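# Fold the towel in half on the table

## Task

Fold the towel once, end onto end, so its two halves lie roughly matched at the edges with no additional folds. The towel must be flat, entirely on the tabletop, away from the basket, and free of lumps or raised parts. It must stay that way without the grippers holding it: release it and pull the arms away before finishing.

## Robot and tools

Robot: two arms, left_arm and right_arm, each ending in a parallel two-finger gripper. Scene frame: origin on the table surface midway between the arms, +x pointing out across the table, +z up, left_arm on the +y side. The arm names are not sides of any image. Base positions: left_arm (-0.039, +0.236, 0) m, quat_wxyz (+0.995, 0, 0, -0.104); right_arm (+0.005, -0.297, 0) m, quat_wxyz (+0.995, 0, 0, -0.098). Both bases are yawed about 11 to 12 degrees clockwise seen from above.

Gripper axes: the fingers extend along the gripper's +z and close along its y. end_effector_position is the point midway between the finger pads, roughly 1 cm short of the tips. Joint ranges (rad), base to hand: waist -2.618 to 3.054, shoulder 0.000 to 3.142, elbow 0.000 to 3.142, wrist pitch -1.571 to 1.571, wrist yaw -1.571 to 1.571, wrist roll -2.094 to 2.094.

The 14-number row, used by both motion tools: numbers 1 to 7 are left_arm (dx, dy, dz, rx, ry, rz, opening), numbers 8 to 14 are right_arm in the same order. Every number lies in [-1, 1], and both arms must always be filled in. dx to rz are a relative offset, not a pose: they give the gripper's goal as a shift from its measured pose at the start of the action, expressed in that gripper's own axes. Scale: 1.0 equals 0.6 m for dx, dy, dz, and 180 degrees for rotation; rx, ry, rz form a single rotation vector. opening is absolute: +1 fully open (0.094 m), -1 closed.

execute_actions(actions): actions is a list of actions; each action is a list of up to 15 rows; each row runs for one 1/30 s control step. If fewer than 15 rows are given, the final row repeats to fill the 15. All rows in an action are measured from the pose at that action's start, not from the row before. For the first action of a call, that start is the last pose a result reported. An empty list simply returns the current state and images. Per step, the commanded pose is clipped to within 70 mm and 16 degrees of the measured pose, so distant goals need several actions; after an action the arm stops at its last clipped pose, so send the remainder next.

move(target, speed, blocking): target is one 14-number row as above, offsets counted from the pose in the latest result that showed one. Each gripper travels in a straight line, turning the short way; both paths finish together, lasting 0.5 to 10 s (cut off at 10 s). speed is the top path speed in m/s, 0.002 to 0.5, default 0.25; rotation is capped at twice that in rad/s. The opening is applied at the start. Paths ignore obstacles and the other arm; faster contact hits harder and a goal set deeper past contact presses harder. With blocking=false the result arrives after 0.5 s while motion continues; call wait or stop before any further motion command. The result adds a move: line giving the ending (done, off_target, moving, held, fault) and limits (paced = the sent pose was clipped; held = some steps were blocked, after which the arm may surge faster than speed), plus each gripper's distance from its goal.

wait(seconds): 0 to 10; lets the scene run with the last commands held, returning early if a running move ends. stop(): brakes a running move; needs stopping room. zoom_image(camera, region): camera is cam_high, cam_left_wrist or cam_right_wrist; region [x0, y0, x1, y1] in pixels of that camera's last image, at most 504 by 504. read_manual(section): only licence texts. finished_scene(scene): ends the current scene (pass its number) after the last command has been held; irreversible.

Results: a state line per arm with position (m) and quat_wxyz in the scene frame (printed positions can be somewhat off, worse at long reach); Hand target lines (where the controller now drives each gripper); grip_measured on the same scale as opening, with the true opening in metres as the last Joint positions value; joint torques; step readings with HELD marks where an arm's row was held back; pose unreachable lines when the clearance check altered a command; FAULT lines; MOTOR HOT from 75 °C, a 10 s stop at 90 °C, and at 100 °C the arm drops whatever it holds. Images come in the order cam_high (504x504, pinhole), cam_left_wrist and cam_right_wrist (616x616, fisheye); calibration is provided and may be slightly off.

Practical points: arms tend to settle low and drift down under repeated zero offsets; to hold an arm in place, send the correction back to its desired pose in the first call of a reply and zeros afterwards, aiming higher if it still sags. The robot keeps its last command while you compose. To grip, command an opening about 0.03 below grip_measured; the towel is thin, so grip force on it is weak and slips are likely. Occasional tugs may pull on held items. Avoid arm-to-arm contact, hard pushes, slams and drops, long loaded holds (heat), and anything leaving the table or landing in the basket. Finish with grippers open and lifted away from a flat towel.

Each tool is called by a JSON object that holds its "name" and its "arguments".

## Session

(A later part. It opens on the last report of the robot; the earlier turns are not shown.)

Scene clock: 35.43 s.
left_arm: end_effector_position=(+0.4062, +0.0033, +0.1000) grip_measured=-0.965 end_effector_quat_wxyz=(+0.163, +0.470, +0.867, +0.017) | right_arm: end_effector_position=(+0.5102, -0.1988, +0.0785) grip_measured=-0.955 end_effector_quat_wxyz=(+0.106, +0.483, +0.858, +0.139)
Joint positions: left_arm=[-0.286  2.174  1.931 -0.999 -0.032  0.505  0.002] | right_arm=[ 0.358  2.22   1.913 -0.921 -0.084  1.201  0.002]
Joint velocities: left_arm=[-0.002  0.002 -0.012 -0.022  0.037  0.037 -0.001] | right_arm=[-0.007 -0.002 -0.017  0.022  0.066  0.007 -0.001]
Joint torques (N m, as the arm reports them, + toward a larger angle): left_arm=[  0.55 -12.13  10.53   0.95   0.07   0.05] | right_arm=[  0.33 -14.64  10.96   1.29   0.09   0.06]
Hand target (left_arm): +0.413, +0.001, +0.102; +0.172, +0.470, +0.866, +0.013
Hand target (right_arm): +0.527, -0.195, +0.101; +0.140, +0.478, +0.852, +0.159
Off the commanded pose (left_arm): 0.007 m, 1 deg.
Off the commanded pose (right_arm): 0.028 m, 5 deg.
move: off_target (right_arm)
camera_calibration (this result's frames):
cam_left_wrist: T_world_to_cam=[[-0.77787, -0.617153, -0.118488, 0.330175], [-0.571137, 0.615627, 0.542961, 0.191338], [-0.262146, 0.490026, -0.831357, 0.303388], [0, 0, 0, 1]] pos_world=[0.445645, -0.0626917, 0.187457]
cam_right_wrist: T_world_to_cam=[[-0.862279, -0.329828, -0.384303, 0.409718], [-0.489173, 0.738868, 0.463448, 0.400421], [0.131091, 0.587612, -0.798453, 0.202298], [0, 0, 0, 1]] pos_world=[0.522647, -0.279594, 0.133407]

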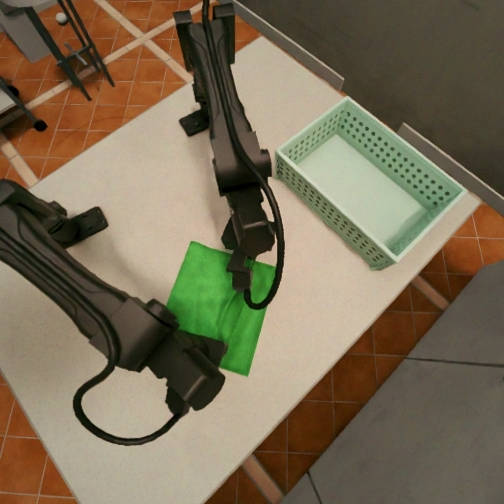

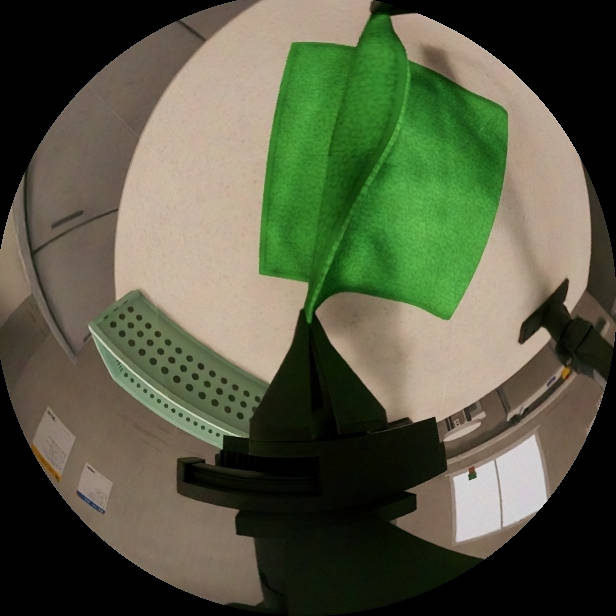

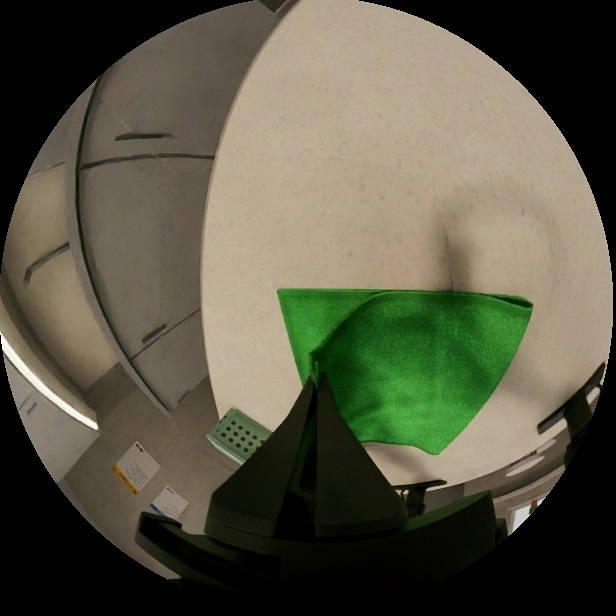

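{"name": "move", "arguments": {"target": [0.028,0.065,0.09,0.05,0,0,-1,-0.022,0.082,0.072,-0.02,0,0,-1], "speed": 0.08}}

Scene clock: 38.47 s.
left_arm: end_effector_position=(+0.4489, +0.0258, +0.0561) grip_measured=-0.965 end_effector_quat_wxyz=(+0.144, +0.482, +0.863, -0.048) | right_arm: end_effector_position=(+0.5607, -0.1805, +0.0369) grip_measured=-0.955 end_effector_quat_wxyz=(+0.101, +0.480, +0.857, +0.157)
Joint positions: left_arm=[-0.155  2.385  2.121 -1.033  0.136  0.639  0.002] | right_arm=[ 0.366  2.483  2.197 -0.927 -0.115  1.212  0.002]
Joint velocities: left_arm=[ 0.002  0.002  0.002 -0.007 -0.051  0.007 -0.   ] | right_arm=[-0.012 -0.017 -0.012 -0.007 -0.066  0.022  0.001]
Joint torques (N m, as the arm reports them, + toward a larger angle): left_arm=[  0.73 -13.42  10.23   0.47   0.12   0.06] | right_arm=[  0.3  -16.55  10.81   0.99   0.07   0.05]
Hand target (left_arm): +0.446, +0.032, +0.052; +0.127, +0.481, +0.866, -0.052
Hand target (right_arm): +0.570, -0.180, +0.056; +0.121, +0.479, +0.853, +0.167
Off the commanded pose (left_arm): 0.008 m, 2 deg.
Off the commanded pose (right_arm): 0.021 m, 3 deg.
move: off_target (right_arm)
camera_calibration (this result's frames):
cam_left_wrist: T_world_to_cam=[[-0.810687, -0.585402, 0.00956847, 0.378805], [-0.490614, 0.688158, 0.534543, 0.188222], [-0.319507, 0.428653, -0.845087, 0.295095], [0, 0, 0, 1]] pos_world=[0.493722, -0.0342666, 0.145144]
cam_right_wrist: T_world_to_cam=[[-0.856079, -0.323271, -0.403266, 0.441665], [-0.499364, 0.71855, 0.484068, 0.432122], [0.133282, 0.615777, -0.776566, 0.15478], [0, 0, 0, 1]] pos_world=[0.573257, -0.263033, 0.089129]

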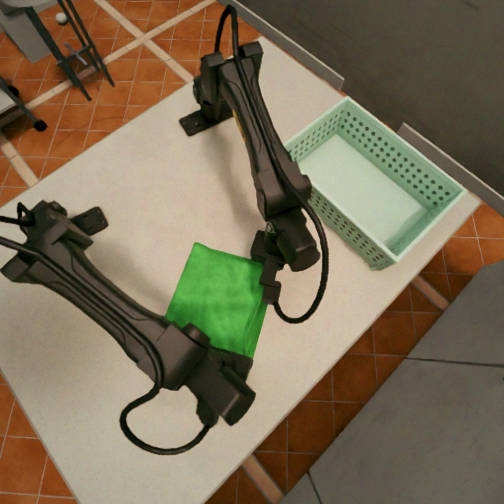

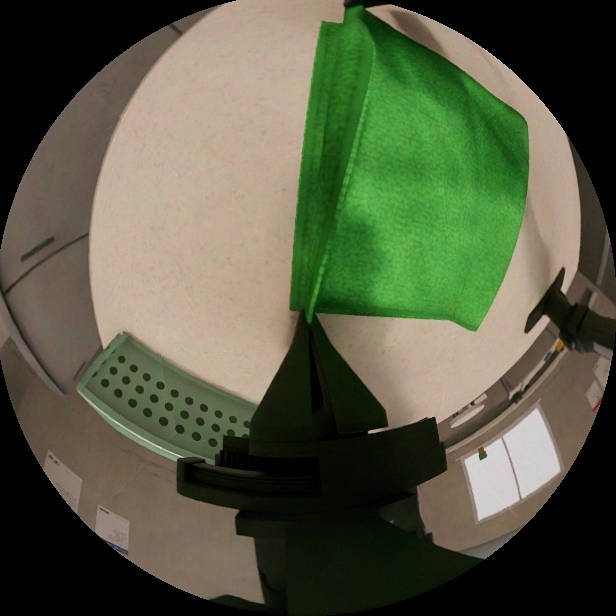

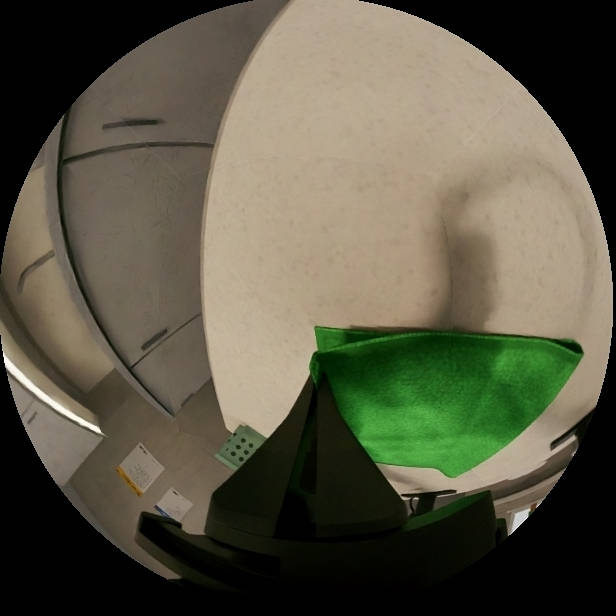

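{"name": "execute_actions", "arguments": {"actions": [[[0.018,0,0.025,0,0,0,-1,-0.012,0.015,-0.015,0,0,0,-1]],[[0,0.02,0,0,0,0,-0.6,0,0.03,-0.015,0,0,0,-0.6]],[[0,0.04,0,0,0,0,-0.5,0,0.05,-0.01,-0.02,0,0,-0.5]]]}}

Scene clock: 41.10 s.
left_arm: end_effector_position=(+0.4814, +0.0381, +0.0568) grip_measured=-0.503 end_effector_quat_wxyz=(+0.174, +0.483, +0.857, -0.038) | right_arm: end_effector_position=(+0.5919, -0.1705, +0.0267) grip_measured=-0.502 end_effector_quat_wxyz=(+0.088, +0.487, +0.853, +0.165)
Joint positions: left_arm=[-0.112  2.453  2.228 -1.014  0.139  0.683  0.023] | right_arm=[ 0.366  2.789  2.744 -1.175 -0.141  1.232  0.023]
Joint velocities: left_arm=[-0.007  0.017 -0.002 -0.022  0.066  0.051 -0.   ] | right_arm=[-0.022  0.066  0.203 -0.198 -0.007  0.007 -0.   ]
Joint torques (N m, as the arm reports them, + toward a larger angle): left_arm=[  0.31 -13.61  10.57   0.68   0.15   0.05] | right_arm=[  0.66 -17.9   10.43   0.92  -0.07   0.06]
Hand target (left_arm): +0.479, +0.040, +0.051; +0.162, +0.485, +0.858, -0.044
Hand target (right_arm): +0.592, -0.163, +0.044; +0.093, +0.482, +0.853, +0.174
Off the commanded pose (left_arm): 0.006 m, 2 deg.
Off the commanded pose (right_arm): 0.019 m, 1 deg.
Step readings (end_effector_position; steps 1 to 15: 1st action; 16 to 30: 2nd action; 31 to 45: 3rd action):
0: left_arm (+0.4485, +0.0257, +0.0560) | right_arm (+0.5604, -0.1805, +0.0368)
1: left_arm (+0.4489, +0.0255, +0.0547) | right_arm (+0.5601, -0.1803, +0.0367)
2: left_arm (+0.4489, +0.0255, +0.0529) | right_arm (+0.5613, -0.1798, +0.0369)
4: left_arm (+0.4477, +0.0260, +0.0476) | right_arm (+0.5637, -0.1786, +0.0362)
8: left_arm (+0.4476, +0.0261, +0.0431) | right_arm (+0.5615, -0.1780, +0.0321)
15: left_arm (+0.4494, +0.0254, +0.0436) | right_arm (+0.5593, -0.1784, +0.0306)
16: left_arm (+0.4498, +0.0254, +0.0440) | right_arm (+0.5596, -0.1783, +0.0307)
17: left_arm (+0.4516, +0.0252, +0.0447) | right_arm (+0.5629, -0.1778, +0.0318)
19: left_arm (+0.4553, +0.0251, +0.0462) | right_arm (+0.5710, -0.1764, +0.0333)
23: left_arm (+0.4586, +0.0265, +0.0489) | right_arm (+0.5740, -0.1759, +0.0321)
30: left_arm (+0.4588, +0.0271, +0.0492) | right_arm (+0.5692, -0.1767, +0.0289)
31: left_arm (+0.4596, +0.0275, +0.0496) | right_arm (+0.5700, -0.1762, +0.0289)
32: left_arm (+0.4638, +0.0272, +0.0511) | right_arm (+0.5747, -0.1750, +0.0302)
34: left_arm (+0.4742, +0.0285, +0.0542) | right_arm (+0.5837, -0.1728, +0.0310)
38: left_arm (+0.4829, +0.0358, +0.0573) | right_arm (+0.5922, -0.1708, +0.0292)
45: end_effector_position above
camera_calibration (this result's frames):
cam_left_wrist: T_world_to_cam=[[-0.810409, -0.584819, -0.0349729, 0.414678], [-0.522747, 0.694859, 0.493869, 0.212851], [-0.264523, 0.418518, -0.868833, 0.276174], [0, 0, 0, 1]] pos_world=[0.52038, -0.0209733, 0.149331]
cam_right_wrist: T_world_to_cam=[[-0.865321, -0.303518, -0.398869, 0.476221], [-0.484812, 0.708796, 0.512411, 0.434438], [0.127191, 0.636776, -0.760486, 0.143292], [0, 0, 0, 1]] pos_world=[0.60448, -0.254631, 0.0763108]

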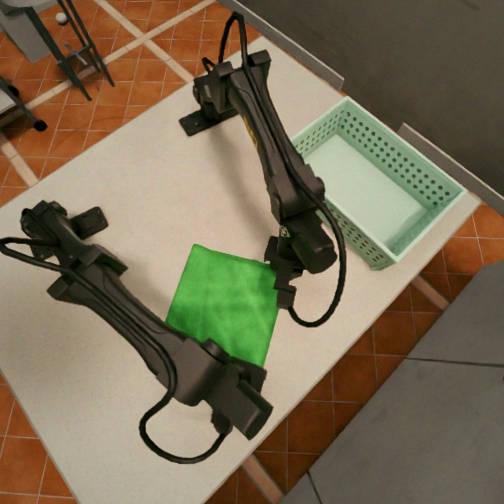

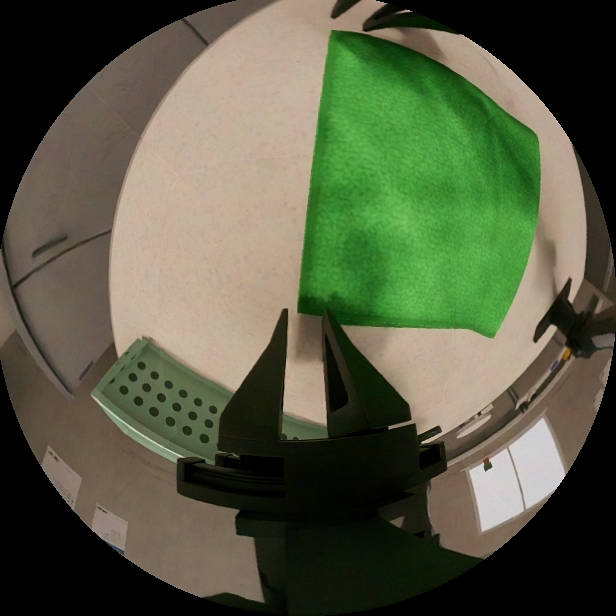

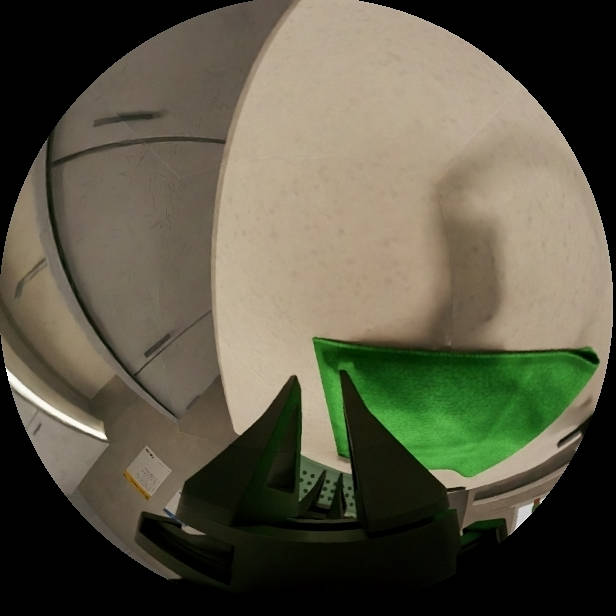

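{"name": "move", "arguments": {"target": [0.1,-0.15,-0.2,0,0,0,-0.5,-0.05,-0.05,-0.2,-0.03,-0.03,0,-0.5]}}

{"name": "move", "arguments": {"target": [0.12,-0.2,-0.08,0,0,0,-0.5,-0.12,-0.4,-0.17,0,0,0,-0.5]}}

{"name": "zoom_image", "arguments": {"camera": "cam_high", "region": [130,220,330,420]}}

Scene clock: 43.63 s.
left_arm: end_effector_position=(+0.3542, +0.0674, +0.1465) grip_measured=-0.503 end_effector_quat_wxyz=(+0.190, +0.482, +0.855, -0.036) | right_arm: end_effector_position=(+0.5414, -0.2312, +0.1186) grip_measured=-0.502 end_effector_quat_wxyz=(+0.135, +0.494, +0.840, +0.178)
Joint positions: left_arm=[-0.145  1.824  1.594 -0.972  0.13   0.649  0.023] | right_arm=[ 0.273  2.246  2.078 -0.971 -0.135  1.17   0.023]
Joint velocities: left_arm=[ 0.002 -0.002  0.017 -0.022  0.051  0.051 -0.001] | right_arm=[-0.017  0.012  0.002  0.037 -0.022  0.037 -0.   ]
Joint torques (N m, as the arm reports them, + toward a larger angle): left_arm=[ -0.73 -10.12   6.25   0.86   0.02  -0.05] | right_arm=[ -0.27 -15.85   6.14   1.41   0.01  -0.1 ]
Hand target (left_arm): +0.345, +0.067, +0.139; +0.174, +0.483, +0.857, -0.038
Hand target (right_arm): +0.544, -0.234, +0.126; +0.150, +0.489, +0.839, +0.183
Off the commanded pose (left_arm): 0.011 m, 2 deg.
Off the commanded pose (right_arm): 0.010 m, 2 deg.
move: off_target (left_arm)
camera_calibration (this result's frames):
cam_left_wrist: T_world_to_cam=[[-0.807753, -0.587286, -0.0512881, 0.333455], [-0.538814, 0.700174, 0.46844, 0.0907517], [-0.239198, 0.406018, -0.882005, 0.301933], [0, 0, 0, 1]] pos_world=[0.390469, 0.00970114, 0.240897]
cam_right_wrist: T_world_to_cam=[[-0.835883, -0.278605, -0.472947, 0.449369], [-0.502142, 0.736123, 0.453846, 0.428464], [0.221704, 0.616849, -0.755212, 0.201898], [0, 0, 0, 1]] pos_world=[0.546008, -0.314746, 0.170547]

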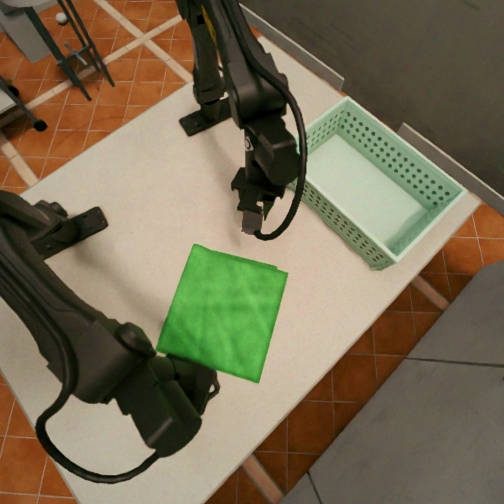

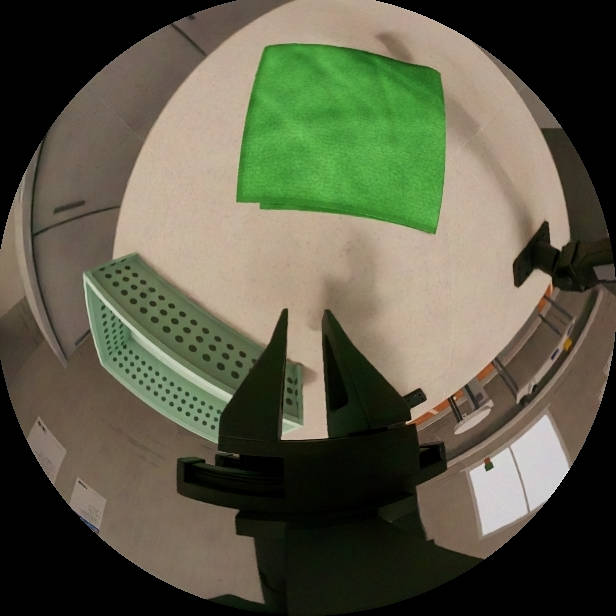

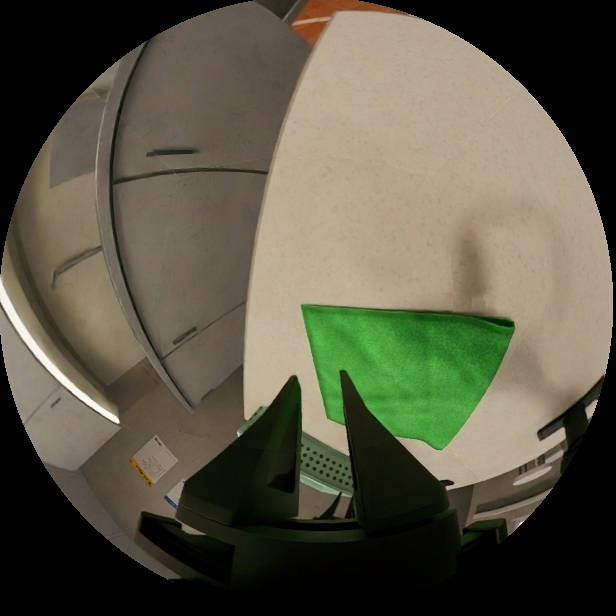

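Scene clock: 45.37 s.
left_arm: end_effector_position=(+0.2167, +0.0697, +0.1553) grip_measured=-0.503 end_effector_quat_wxyz=(+0.204, +0.479, +0.853, -0.038) | right_arm: end_effector_position=(+0.3526, -0.4233, +0.1045) grip_measured=-0.502 end_effector_quat_wxyz=(+0.134, +0.502, +0.835, +0.181)
Joint positions: left_arm=[-0.334  1.313  1.107 -0.95   0.062  0.468  0.023] | right_arm=[-0.323  1.68   1.244 -0.844 -0.355  0.615  0.023]
Joint velocities: left_arm=[-0.002 -0.002 -0.022  0.007  0.007  0.051  0.   ] | right_arm=[ 0.002 -0.007 -0.027  0.007 -0.022 -0.022  0.001]
Joint torques (N m, as the arm reports them, + toward a larger angle): left_arm=[-0.73 -6.25  6.23  0.87  0.   -0.05] | right_arm=[  0.   -10.81   5.93   0.84  -0.26  -0.09]
Hand target (left_arm): +0.207, +0.073, +0.149; +0.190, +0.482, +0.855, -0.036
Hand target (right_arm): +0.348, -0.418, +0.108; +0.134, +0.495, +0.838, +0.187
Off the commanded pose (left_arm): 0.012 m, 2 deg.
Off the commanded pose (right_arm): 0.009 m, 1 deg.
move: off_target (left_arm)
camera_calibration (this result's frames):
cam_left_wrist: T_world_to_cam=[[-0.80504, -0.590299, -0.0588041, 0.225032], [-0.550777, 0.70694, 0.443712, 0.0168613], [-0.220351, 0.389594, -0.894238, 0.274784], [0, 0, 0, 1]] pos_world=[0.250995, 0.0138617, 0.251474]
cam_right_wrist: T_world_to_cam=[[-0.840124, -0.2602, -0.475907, 0.240981], [-0.490345, 0.739405, 0.461347, 0.477962], [0.231846, 0.620948, -0.74878, 0.349023], [0, 0, 0, 1]] pos_world=[0.355901, -0.507429, 0.15552]

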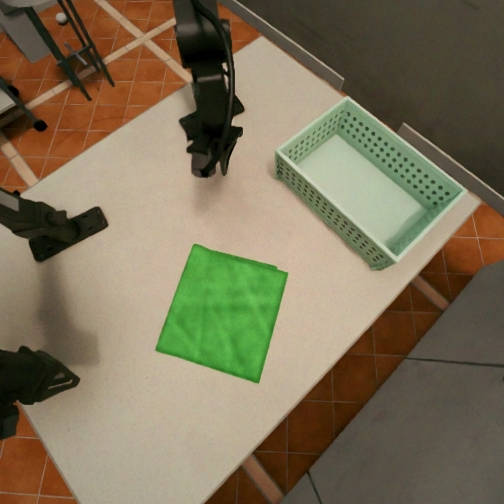

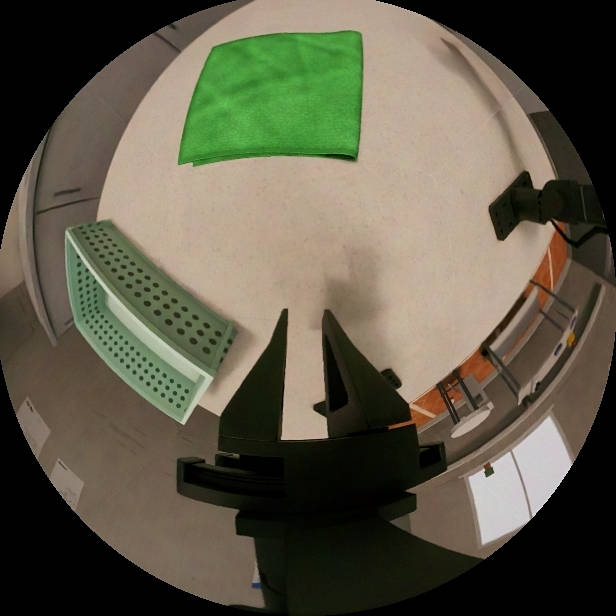

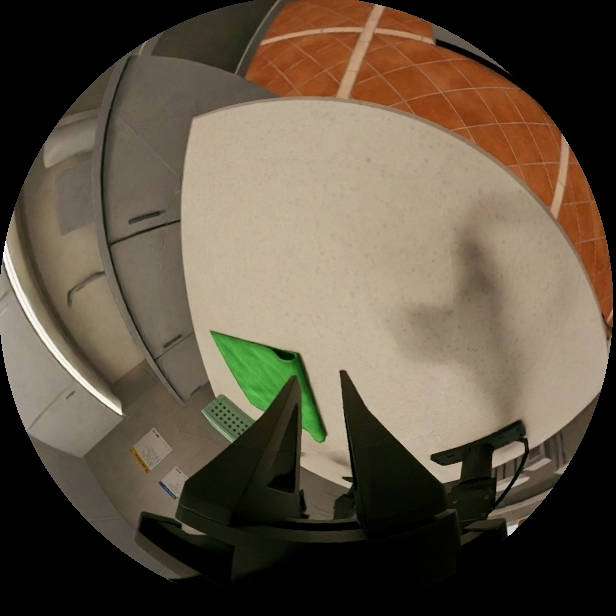

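Region (130, 220, 330, 420) of cam_high's 504x504 image, scaled by 2.520, with more detail than that image has.

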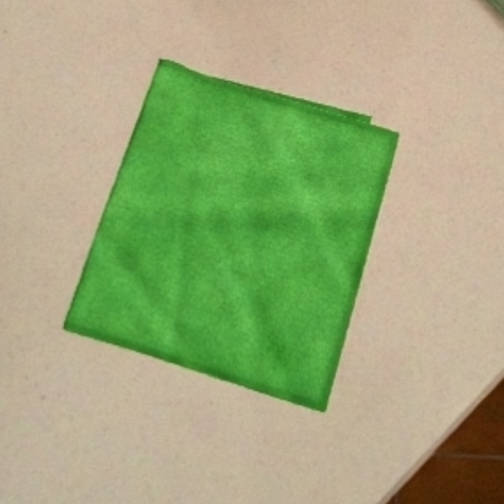

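{"name": "move", "arguments": {"target": [-0.2,0.022,0.288,0.04,0.03,0,-1,0.225,0.185,0.19,0.13,0,0,-1]}}

Scene clock: 48.30 s.
left_arm: end_effector_position=(+0.3415, -0.0580, +0.0435) grip_measured=-0.980 end_effector_quat_wxyz=(+0.138, +0.489, +0.859, -0.063) | right_arm: end_effector_position=(+0.4141, -0.2358, +0.0303) grip_measured=-0.976 end_effector_quat_wxyz=(+0.020, +0.512, +0.858, -0.004)
Joint positions: left_arm=[-0.416  2.15   1.675 -0.807  0.096  0.398  0.001] | right_arm=[ 0.356  2.143  1.654 -1.057  0.031  1.236  0.001]
Joint velocities: left_arm=[-0.007  0.002 -0.002  0.022 -0.022  0.022  0.001] | right_arm=[-0.007  0.002 -0.012 -0.066 -0.022  0.022 -0.   ]
Joint torques (N m, as the arm reports them, + toward a larger angle): left_arm=[ -0.68 -12.37  10.2    0.65   0.13  -0.05] | right_arm=[ -0.55 -12.85   9.88   0.28   0.18   0.06]
Hand target (left_arm): +0.338, -0.064, +0.047; +0.134, +0.492, +0.857, -0.069
Hand target (right_arm): +0.422, -0.240, +0.042; +0.033, +0.519, +0.854, -0.002
Off the commanded pose (left_arm): 0.008 m, 1 deg.
Off the commanded pose (right_arm): 0.018 m, 2 deg.
move: off_target (right_arm)
camera_calibration (this result's frames):
cam_left_wrist: T_world_to_cam=[[-0.822196, -0.567788, 0.0401246, 0.246334], [-0.463281, 0.708485, 0.532372, 0.191864], [-0.330702, 0.419125, -0.845559, 0.289406], [0, 0, 0, 1]] pos_world=[0.387129, -0.117365, 0.132683]
cam_right_wrist: T_world_to_cam=[[-0.947713, -0.312818, -0.0631226, 0.325807], [-0.305985, 0.834568, 0.458114, 0.349933], [-0.0906265, 0.453476, -0.886649, 0.261074], [0, 0, 0, 1]] pos_world=[0.439506, -0.308515, 0.0917369]

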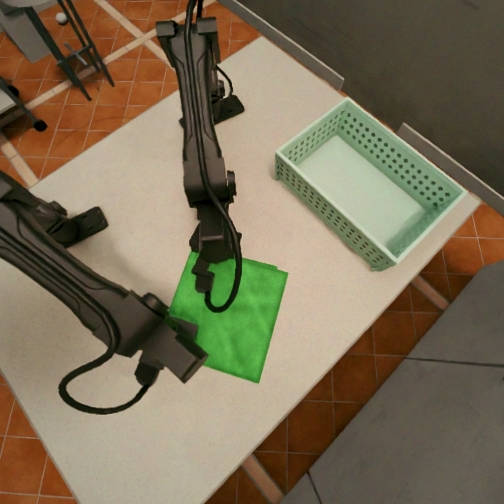

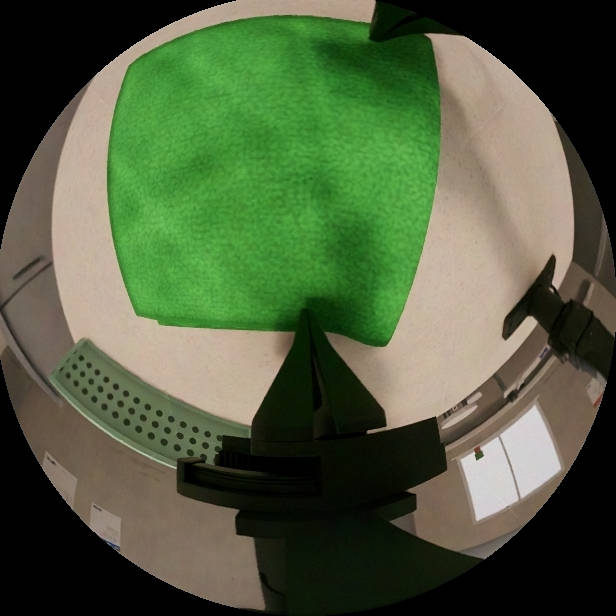

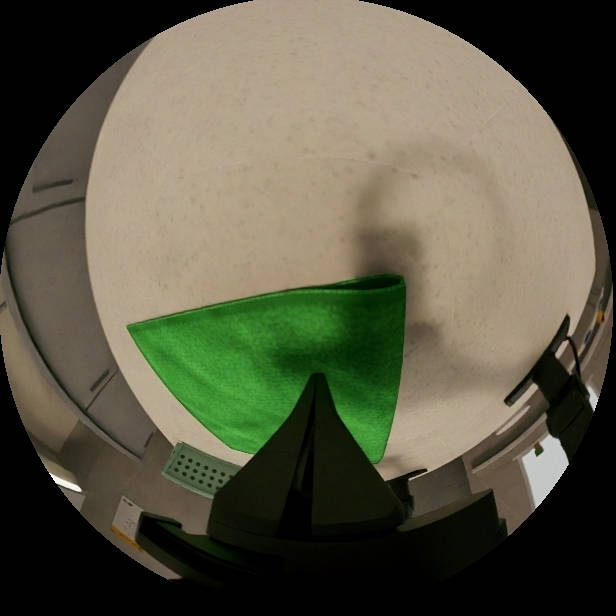

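{"name": "move", "arguments": {"target": [0.015,0,0.055,0,0,0,-1,0,0,0.052,0,0,0,-1], "speed": 0.06}}

{"name": "move", "arguments": {"target": [0.015,-0.065,0.025,0,0.01,0,-1,0,-0.065,0.022,0,0,0,-1], "speed": 0.05}}

Scene clock: 51.20 s.
left_arm: end_effector_position=(+0.3487, -0.0632, +0.0245) grip_measured=-0.980 end_effector_quat_wxyz=(+0.155, +0.489, +0.856, -0.065) | right_arm: end_effector_position=(+0.4140, -0.2359, +0.0070) grip_measured=-0.977 end_effector_quat_wxyz=(+0.016, +0.513, +0.858, -0.007)
Joint positions: left_arm=[-0.416  2.176  1.628 -0.699  0.096  0.398  0.001] | right_arm=[ 0.356  2.178  1.615 -0.993  0.031  1.237  0.001]
Joint velocities: left_arm=[-0.017 -0.012 -0.017  0.022  0.007 -0.022  0.   ] | right_arm=[ 0.002 -0.007 -0.007 -0.022  0.037  0.051  0.001]
Joint torques (N m, as the arm reports them, + toward a larger angle): left_arm=[  0.13 -11.49   5.96   0.92   0.06   0.01] | right_arm=[ -0.23 -12.13   4.36   0.84   0.03  -0.03]
Hand target (left_arm): +0.343, -0.059, +0.010; +0.138, +0.489, +0.859, -0.063
Hand target (right_arm): +0.415, -0.237, -0.001; +0.019, +0.512, +0.859, -0.004
Off the commanded pose (left_arm): 0.017 m, 2 deg.
Off the commanded pose (right_arm): 0.008 m, 1 deg.
move: off_target (left_arm)
camera_calibration (this result's frames):
cam_left_wrist: T_world_to_cam=[[-0.822947, -0.567393, 0.0287042, 0.250641], [-0.477944, 0.718754, 0.504937, 0.215405], [-0.307129, 0.401818, -0.862679, 0.26903], [0, 0, 0, 1]] pos_world=[0.391842, -0.120712, 0.116126]
cam_right_wrist: T_world_to_cam=[[-0.948559, -0.312207, -0.0525582, 0.32456], [-0.30054, 0.835747, 0.459568, 0.358671], [-0.0995551, 0.451723, -0.886586, 0.243683], [0, 0, 0, 1]] pos_world=[0.439919, -0.308505, 0.06827]

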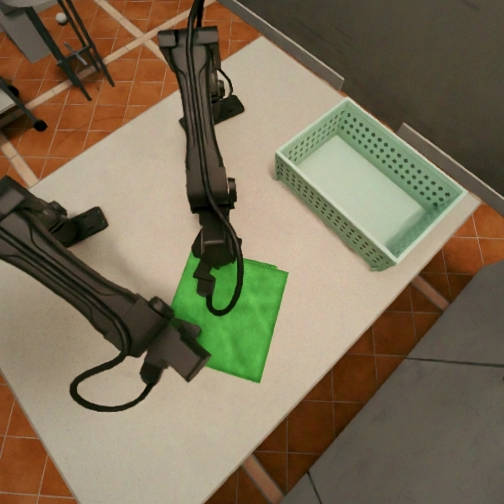

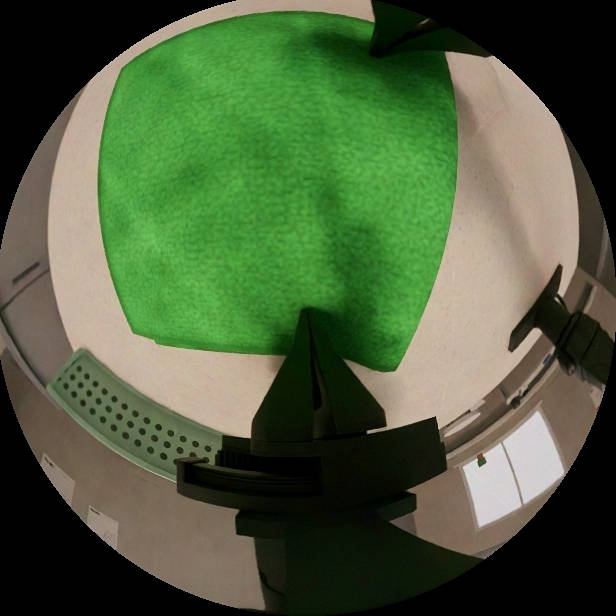

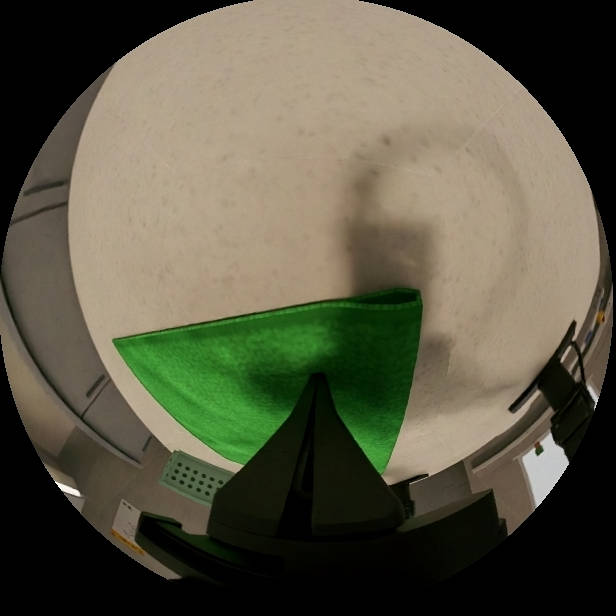

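Scene clock: 52.37 s.
left_arm: end_effector_position=(+0.3329, -0.0833, +0.0229) grip_measured=-0.980 end_effector_quat_wxyz=(+0.171, +0.484, +0.856, -0.058) | right_arm: end_effector_position=(+0.4008, -0.2452, +0.0061) grip_measured=-0.977 end_effector_quat_wxyz=(+0.039, +0.511, +0.858, +0.019)
Joint positions: left_arm=[-0.484  2.151  1.57  -0.63   0.053  0.328  0.001] | right_arm=[ 0.333  2.065  1.429 -0.849  0.02   1.211  0.001]
Joint velocities: left_arm=[-0.012 -0.002 -0.002 -0.037  0.051 -0.007 -0.   ] | right_arm=[ 0.002  0.002  0.007 -0.066 -0.066  0.037 -0.001]
Joint torques (N m, as the arm reports them, + toward a larger angle): left_arm=[ -1.06 -12.     4.48   0.83   0.08  -0.04] | right_arm=[ -0.89 -11.43   2.8    0.38   0.12  -0.04]
Hand target (left_arm): +0.314, -0.080, +0.006; +0.141, +0.490, +0.858, -0.057
Hand target (right_arm): +0.380, -0.254, -0.006; +0.015, +0.513, +0.858, -0.006
Off the commanded pose (left_arm): 0.026 m, 4 deg.
Off the commanded pose (right_arm): 0.026 m, 4 deg.
move: off_target (left_arm, right_arm)
camera_calibration (this result's frames):
cam_left_wrist: T_world_to_cam=[[-0.816757, -0.576975, 0.00273088, 0.224003], [-0.503948, 0.715671, 0.483582, 0.232006], [-0.280969, 0.393593, -0.875295, 0.26174], [0, 0, 0, 1]] pos_world=[0.373416, -0.139815, 0.116294]
cam_right_wrist: T_world_to_cam=[[-0.941496, -0.313824, -0.122886, 0.306271], [-0.334476, 0.825287, 0.455003, 0.373951], [-0.0413746, 0.469485, -0.88197, 0.226809], [0, 0, 0, 1]] pos_world=[0.422815, -0.318985, 0.0675261]

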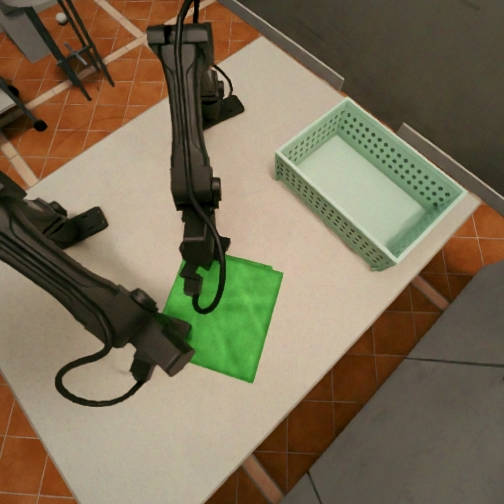

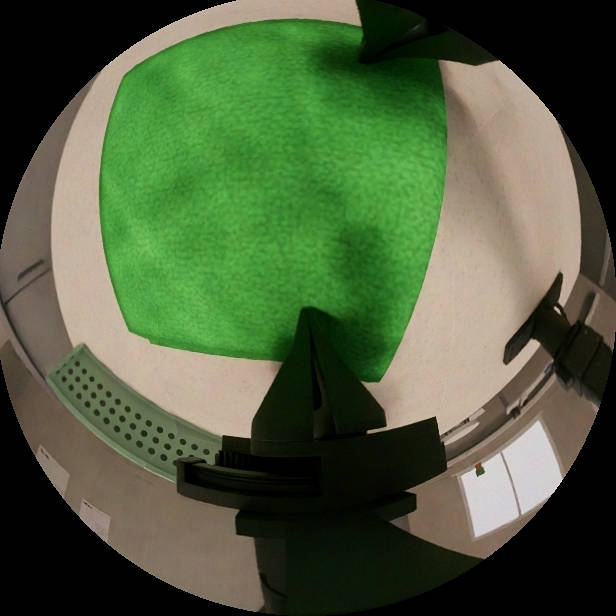

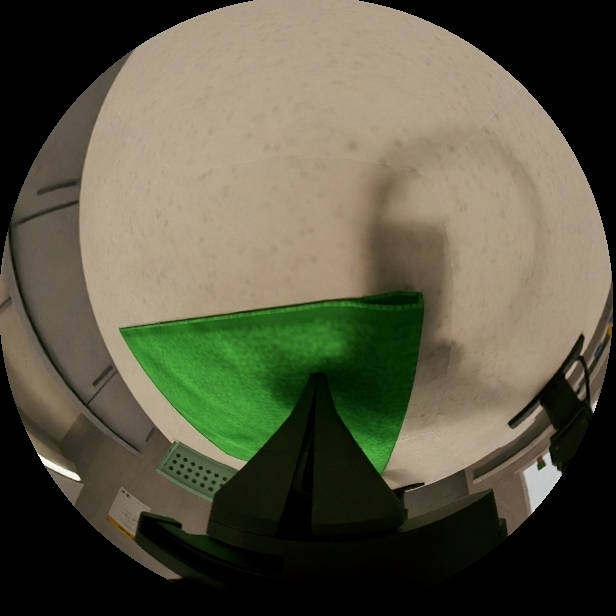

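{"name": "move", "arguments": {"target": [0.065,-0.257,-0.005,0.02,0.03,0,-1,0.038,-0.263,0,0.03,0,0,-1], "speed": 0.08}}

{"name": "move", "arguments": {"target": [-0.02,0,-0.09,0,0,0,-1,0,0,-0.1,0,0,0,-1]}}

Scene clock: 55.97 s.
left_arm: end_effector_position=(+0.2026, -0.1464, +0.0212) grip_measured=-0.980 end_effector_quat_wxyz=(+0.154, +0.485, +0.858, -0.074) | right_arm: end_effector_position=(+0.2861, -0.2915, +0.0064) grip_measured=-0.977 end_effector_quat_wxyz=(+0.053, +0.511, +0.858, +0.020)
Joint positions: left_arm=[-0.808  2.03   1.381 -0.579 -0.017  0.017  0.001] | right_arm=[ 0.229  1.634  0.858 -0.684  0.024  1.106  0.001]
Joint velocities: left_arm=[ 0.002 -0.002  0.002  0.022 -0.081 -0.081  0.   ] | right_arm=[-0.022  0.002 -0.002  0.022 -0.051 -0.037 -0.   ]
Joint torques (N m, as the arm reports them, + toward a larger angle): left_arm=[ -0.93 -10.53   3.95   0.68   0.1   -0.05] | right_arm=[-0.87 -6.81  1.85  0.17  0.26 -0.1 ]
Hand target (left_arm): +0.184, -0.132, +0.002; +0.115, +0.491, +0.861, -0.062
Hand target (right_arm): +0.253, -0.300, -0.007; +0.014, +0.512, +0.858, -0.019
Off the commanded pose (left_arm): 0.031 m, 5 deg.
Off the commanded pose (right_arm): 0.038 m, 6 deg.
move: off_target (left_arm, right_arm)
camera_calibration (this result's frames):
cam_left_wrist: T_world_to_cam=[[-0.819985, -0.570476, 0.0467084, 0.0818538], [-0.475839, 0.724755, 0.498305, 0.207618], [-0.318123, 0.386377, -0.865743, 0.254735], [0, 0, 0, 1]] pos_world=[0.246949, -0.2022, 0.113254]
cam_right_wrist: T_world_to_cam=[[-0.938462, -0.31498, -0.141695, 0.182719], [-0.344835, 0.831375, 0.435781, 0.378514], [-0.0194604, 0.457825, -0.888829, 0.234431], [0, 0, 0, 1]] pos_world=[0.306561, -0.364463, 0.0693105]

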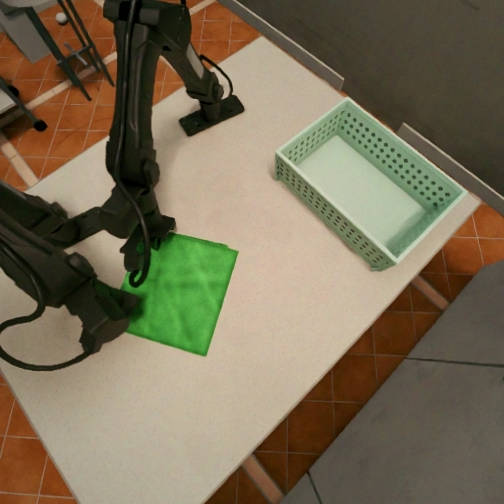

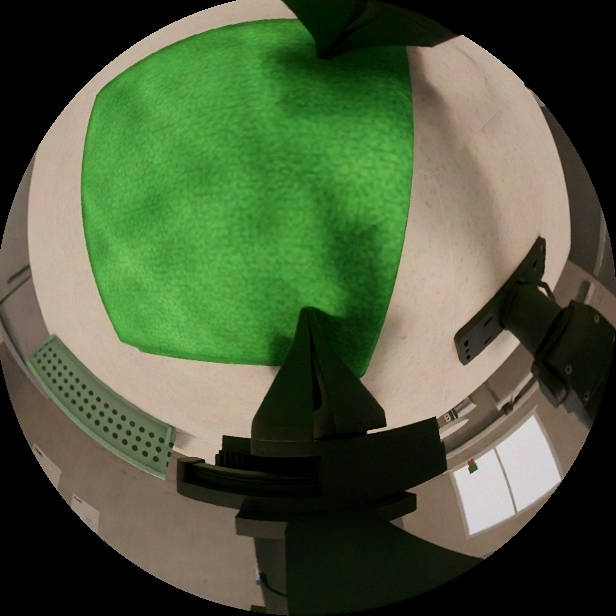

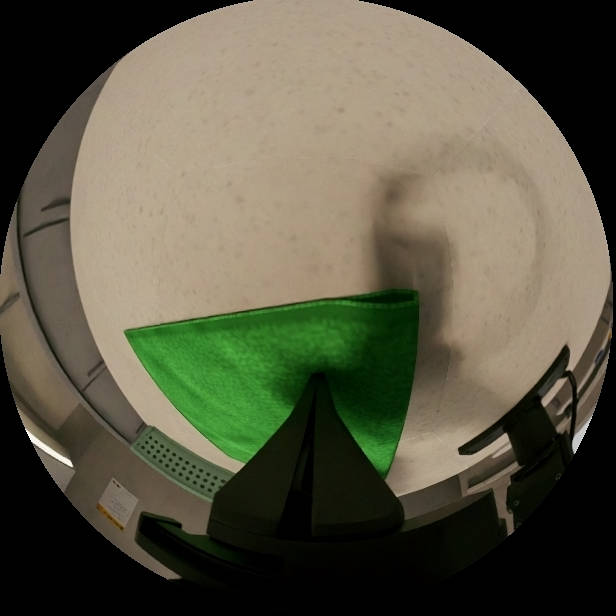

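Scene clock: 57.03 s.
left_arm: end_effector_position=(+0.1994, -0.1407, +0.0726) grip_measured=-0.980 end_effector_quat_wxyz=(+0.158, +0.484, +0.857, -0.076) | right_arm: end_effector_position=(+0.2720, -0.2918, +0.0525) grip_measured=-0.977 end_effector_quat_wxyz=(+0.040, +0.511, +0.858, +0.012)
Joint positions: left_arm=[-0.808  1.938  1.46  -0.741 -0.019  0.016  0.001] | right_arm=[ 0.229  1.527  0.955 -0.917  0.024  1.106  0.001]
Joint velocities: left_arm=[ 0.002 -0.002  0.012 -0.007 -0.007  0.081  0.001] | right_arm=[-0.022 -0.017 -0.007 -0.022  0.007 -0.037 -0.   ]
Joint torques (N m, as the arm reports them, + toward a larger angle): left_arm=[ -0.17 -10.91   9.77   0.73  -0.02  -0.03] | right_arm=[ 0.39 -7.92  9.35  0.41  0.05  0.07]
Hand target (left_arm): +0.198, -0.141, +0.076; +0.154, +0.485, +0.858, -0.074
Hand target (right_arm): +0.279, -0.290, +0.065; +0.054, +0.511, +0.858, +0.020
Off the commanded pose (left_arm): 0.004 m, 1 deg.
Off the commanded pose (right_arm): 0.015 m, 2 deg.
move: off_target (right_arm)
camera_calibration (this result's frames):
cam_left_wrist: T_world_to_cam=[[-0.819749, -0.570883, 0.045874, 0.080024], [-0.479313, 0.727686, 0.490645, 0.178044], [-0.313483, 0.380217, -0.870151, 0.294563], [0, 0, 0, 1]] pos_world=[0.243278, -0.195873, 0.165287]
cam_right_wrist: T_world_to_cam=[[-0.942282, -0.315077, -0.113275, 0.175474], [-0.331607, 0.831448, 0.445793, 0.349741], [-0.0462766, 0.457625, -0.88794, 0.282472], [0, 0, 0, 1]] pos_world=[0.294394, -0.36477, 0.114783]

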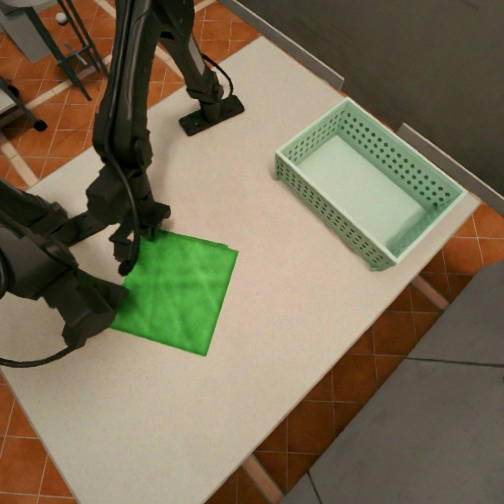

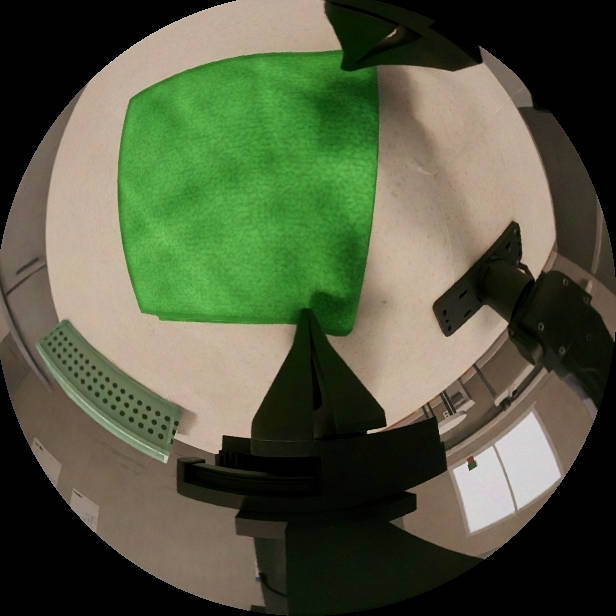

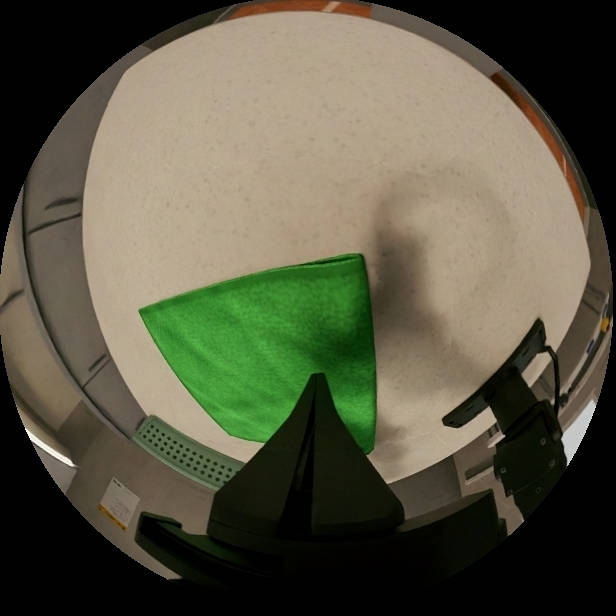

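{"name": "move", "arguments": {"target": [0.05,0.326,0.028,0.02,0.08,0,-0.25,-0.038,0.357,0.024,0.015,0,0,-0.25]}}

Scene clock: 60.63 s.
left_arm: end_effector_position=(+0.3566, -0.0161, +0.0545) grip_measured=-0.253 end_effector_quat_wxyz=(+0.043, +0.489, +0.870, -0.039) | right_arm: end_effector_position=(+0.4674, -0.2101, +0.0433) grip_measured=-0.252 end_effector_quat_wxyz=(+0.018, +0.511, +0.859, -0.012)
Joint positions: left_arm=[-0.332  2.297  1.999 -1.185  0.075  0.481  0.035] | right_arm=[ 0.396  2.406  2.15  -1.304  0.041  1.273  0.035]
Joint velocities: left_arm=[-0.022 -0.012 -0.017 -0.066  0.022 -0.066  0.   ] | right_arm=[-0.017  0.022  0.017 -0.081  0.007 -0.022  0.   ]
Joint torques (N m, as the arm reports them, + toward a larger angle): left_arm=[ -0.42 -12.19  10.07   0.32   0.09   0.06] | right_arm=[  0.29 -14.79   9.96   0.27   0.18   0.09]
Hand target (left_arm): +0.355, -0.020, +0.052; +0.035, +0.495, +0.867, -0.042
Hand target (right_arm): +0.472, -0.209, +0.055; +0.030, +0.512, +0.858, -0.010
Off the commanded pose (left_arm): 0.005 m, 1 deg.
Off the commanded pose (right_arm): 0.010 m, 1 deg.
move: done
camera_calibration (this result's frames):
cam_left_wrist: T_world_to_cam=[[-0.810081, -0.581146, 0.0777073, 0.275554], [-0.380892, 0.622373, 0.683793, 0.12424], [-0.445747, 0.52433, -0.725526, 0.322326], [0, 0, 0, 1]] pos_world=[0.414219, -0.0861916, 0.127489]
cam_right_wrist: T_world_to_cam=[[-0.947586, -0.31588, -0.0479705, 0.383811], [-0.302673, 0.839416, 0.451409, 0.338562], [-0.102324, 0.442268, -0.891027, 0.269022], [0, 0, 0, 1]] pos_world=[0.493695, -0.281936, 0.105288]

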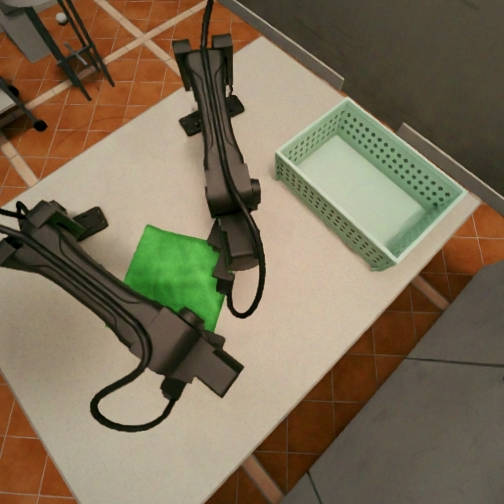

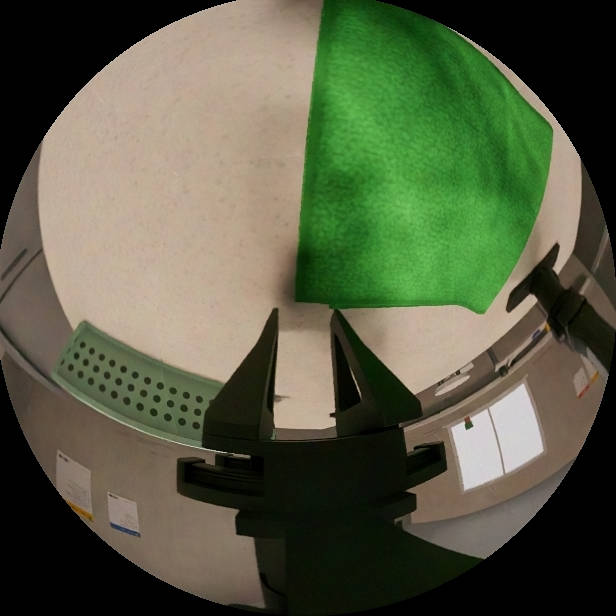

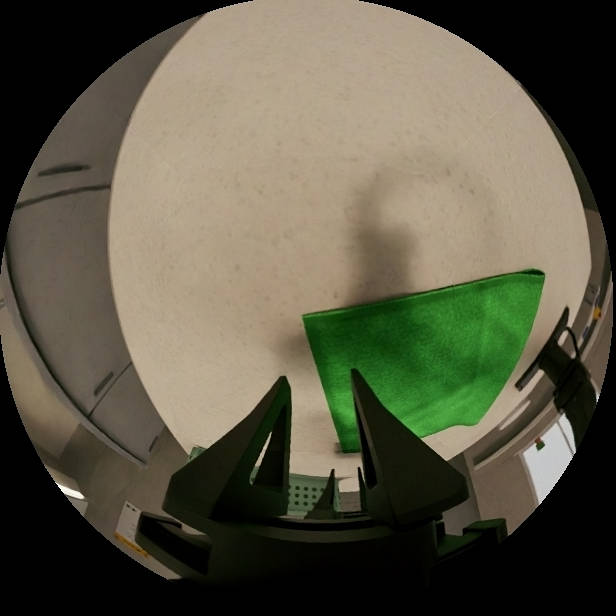

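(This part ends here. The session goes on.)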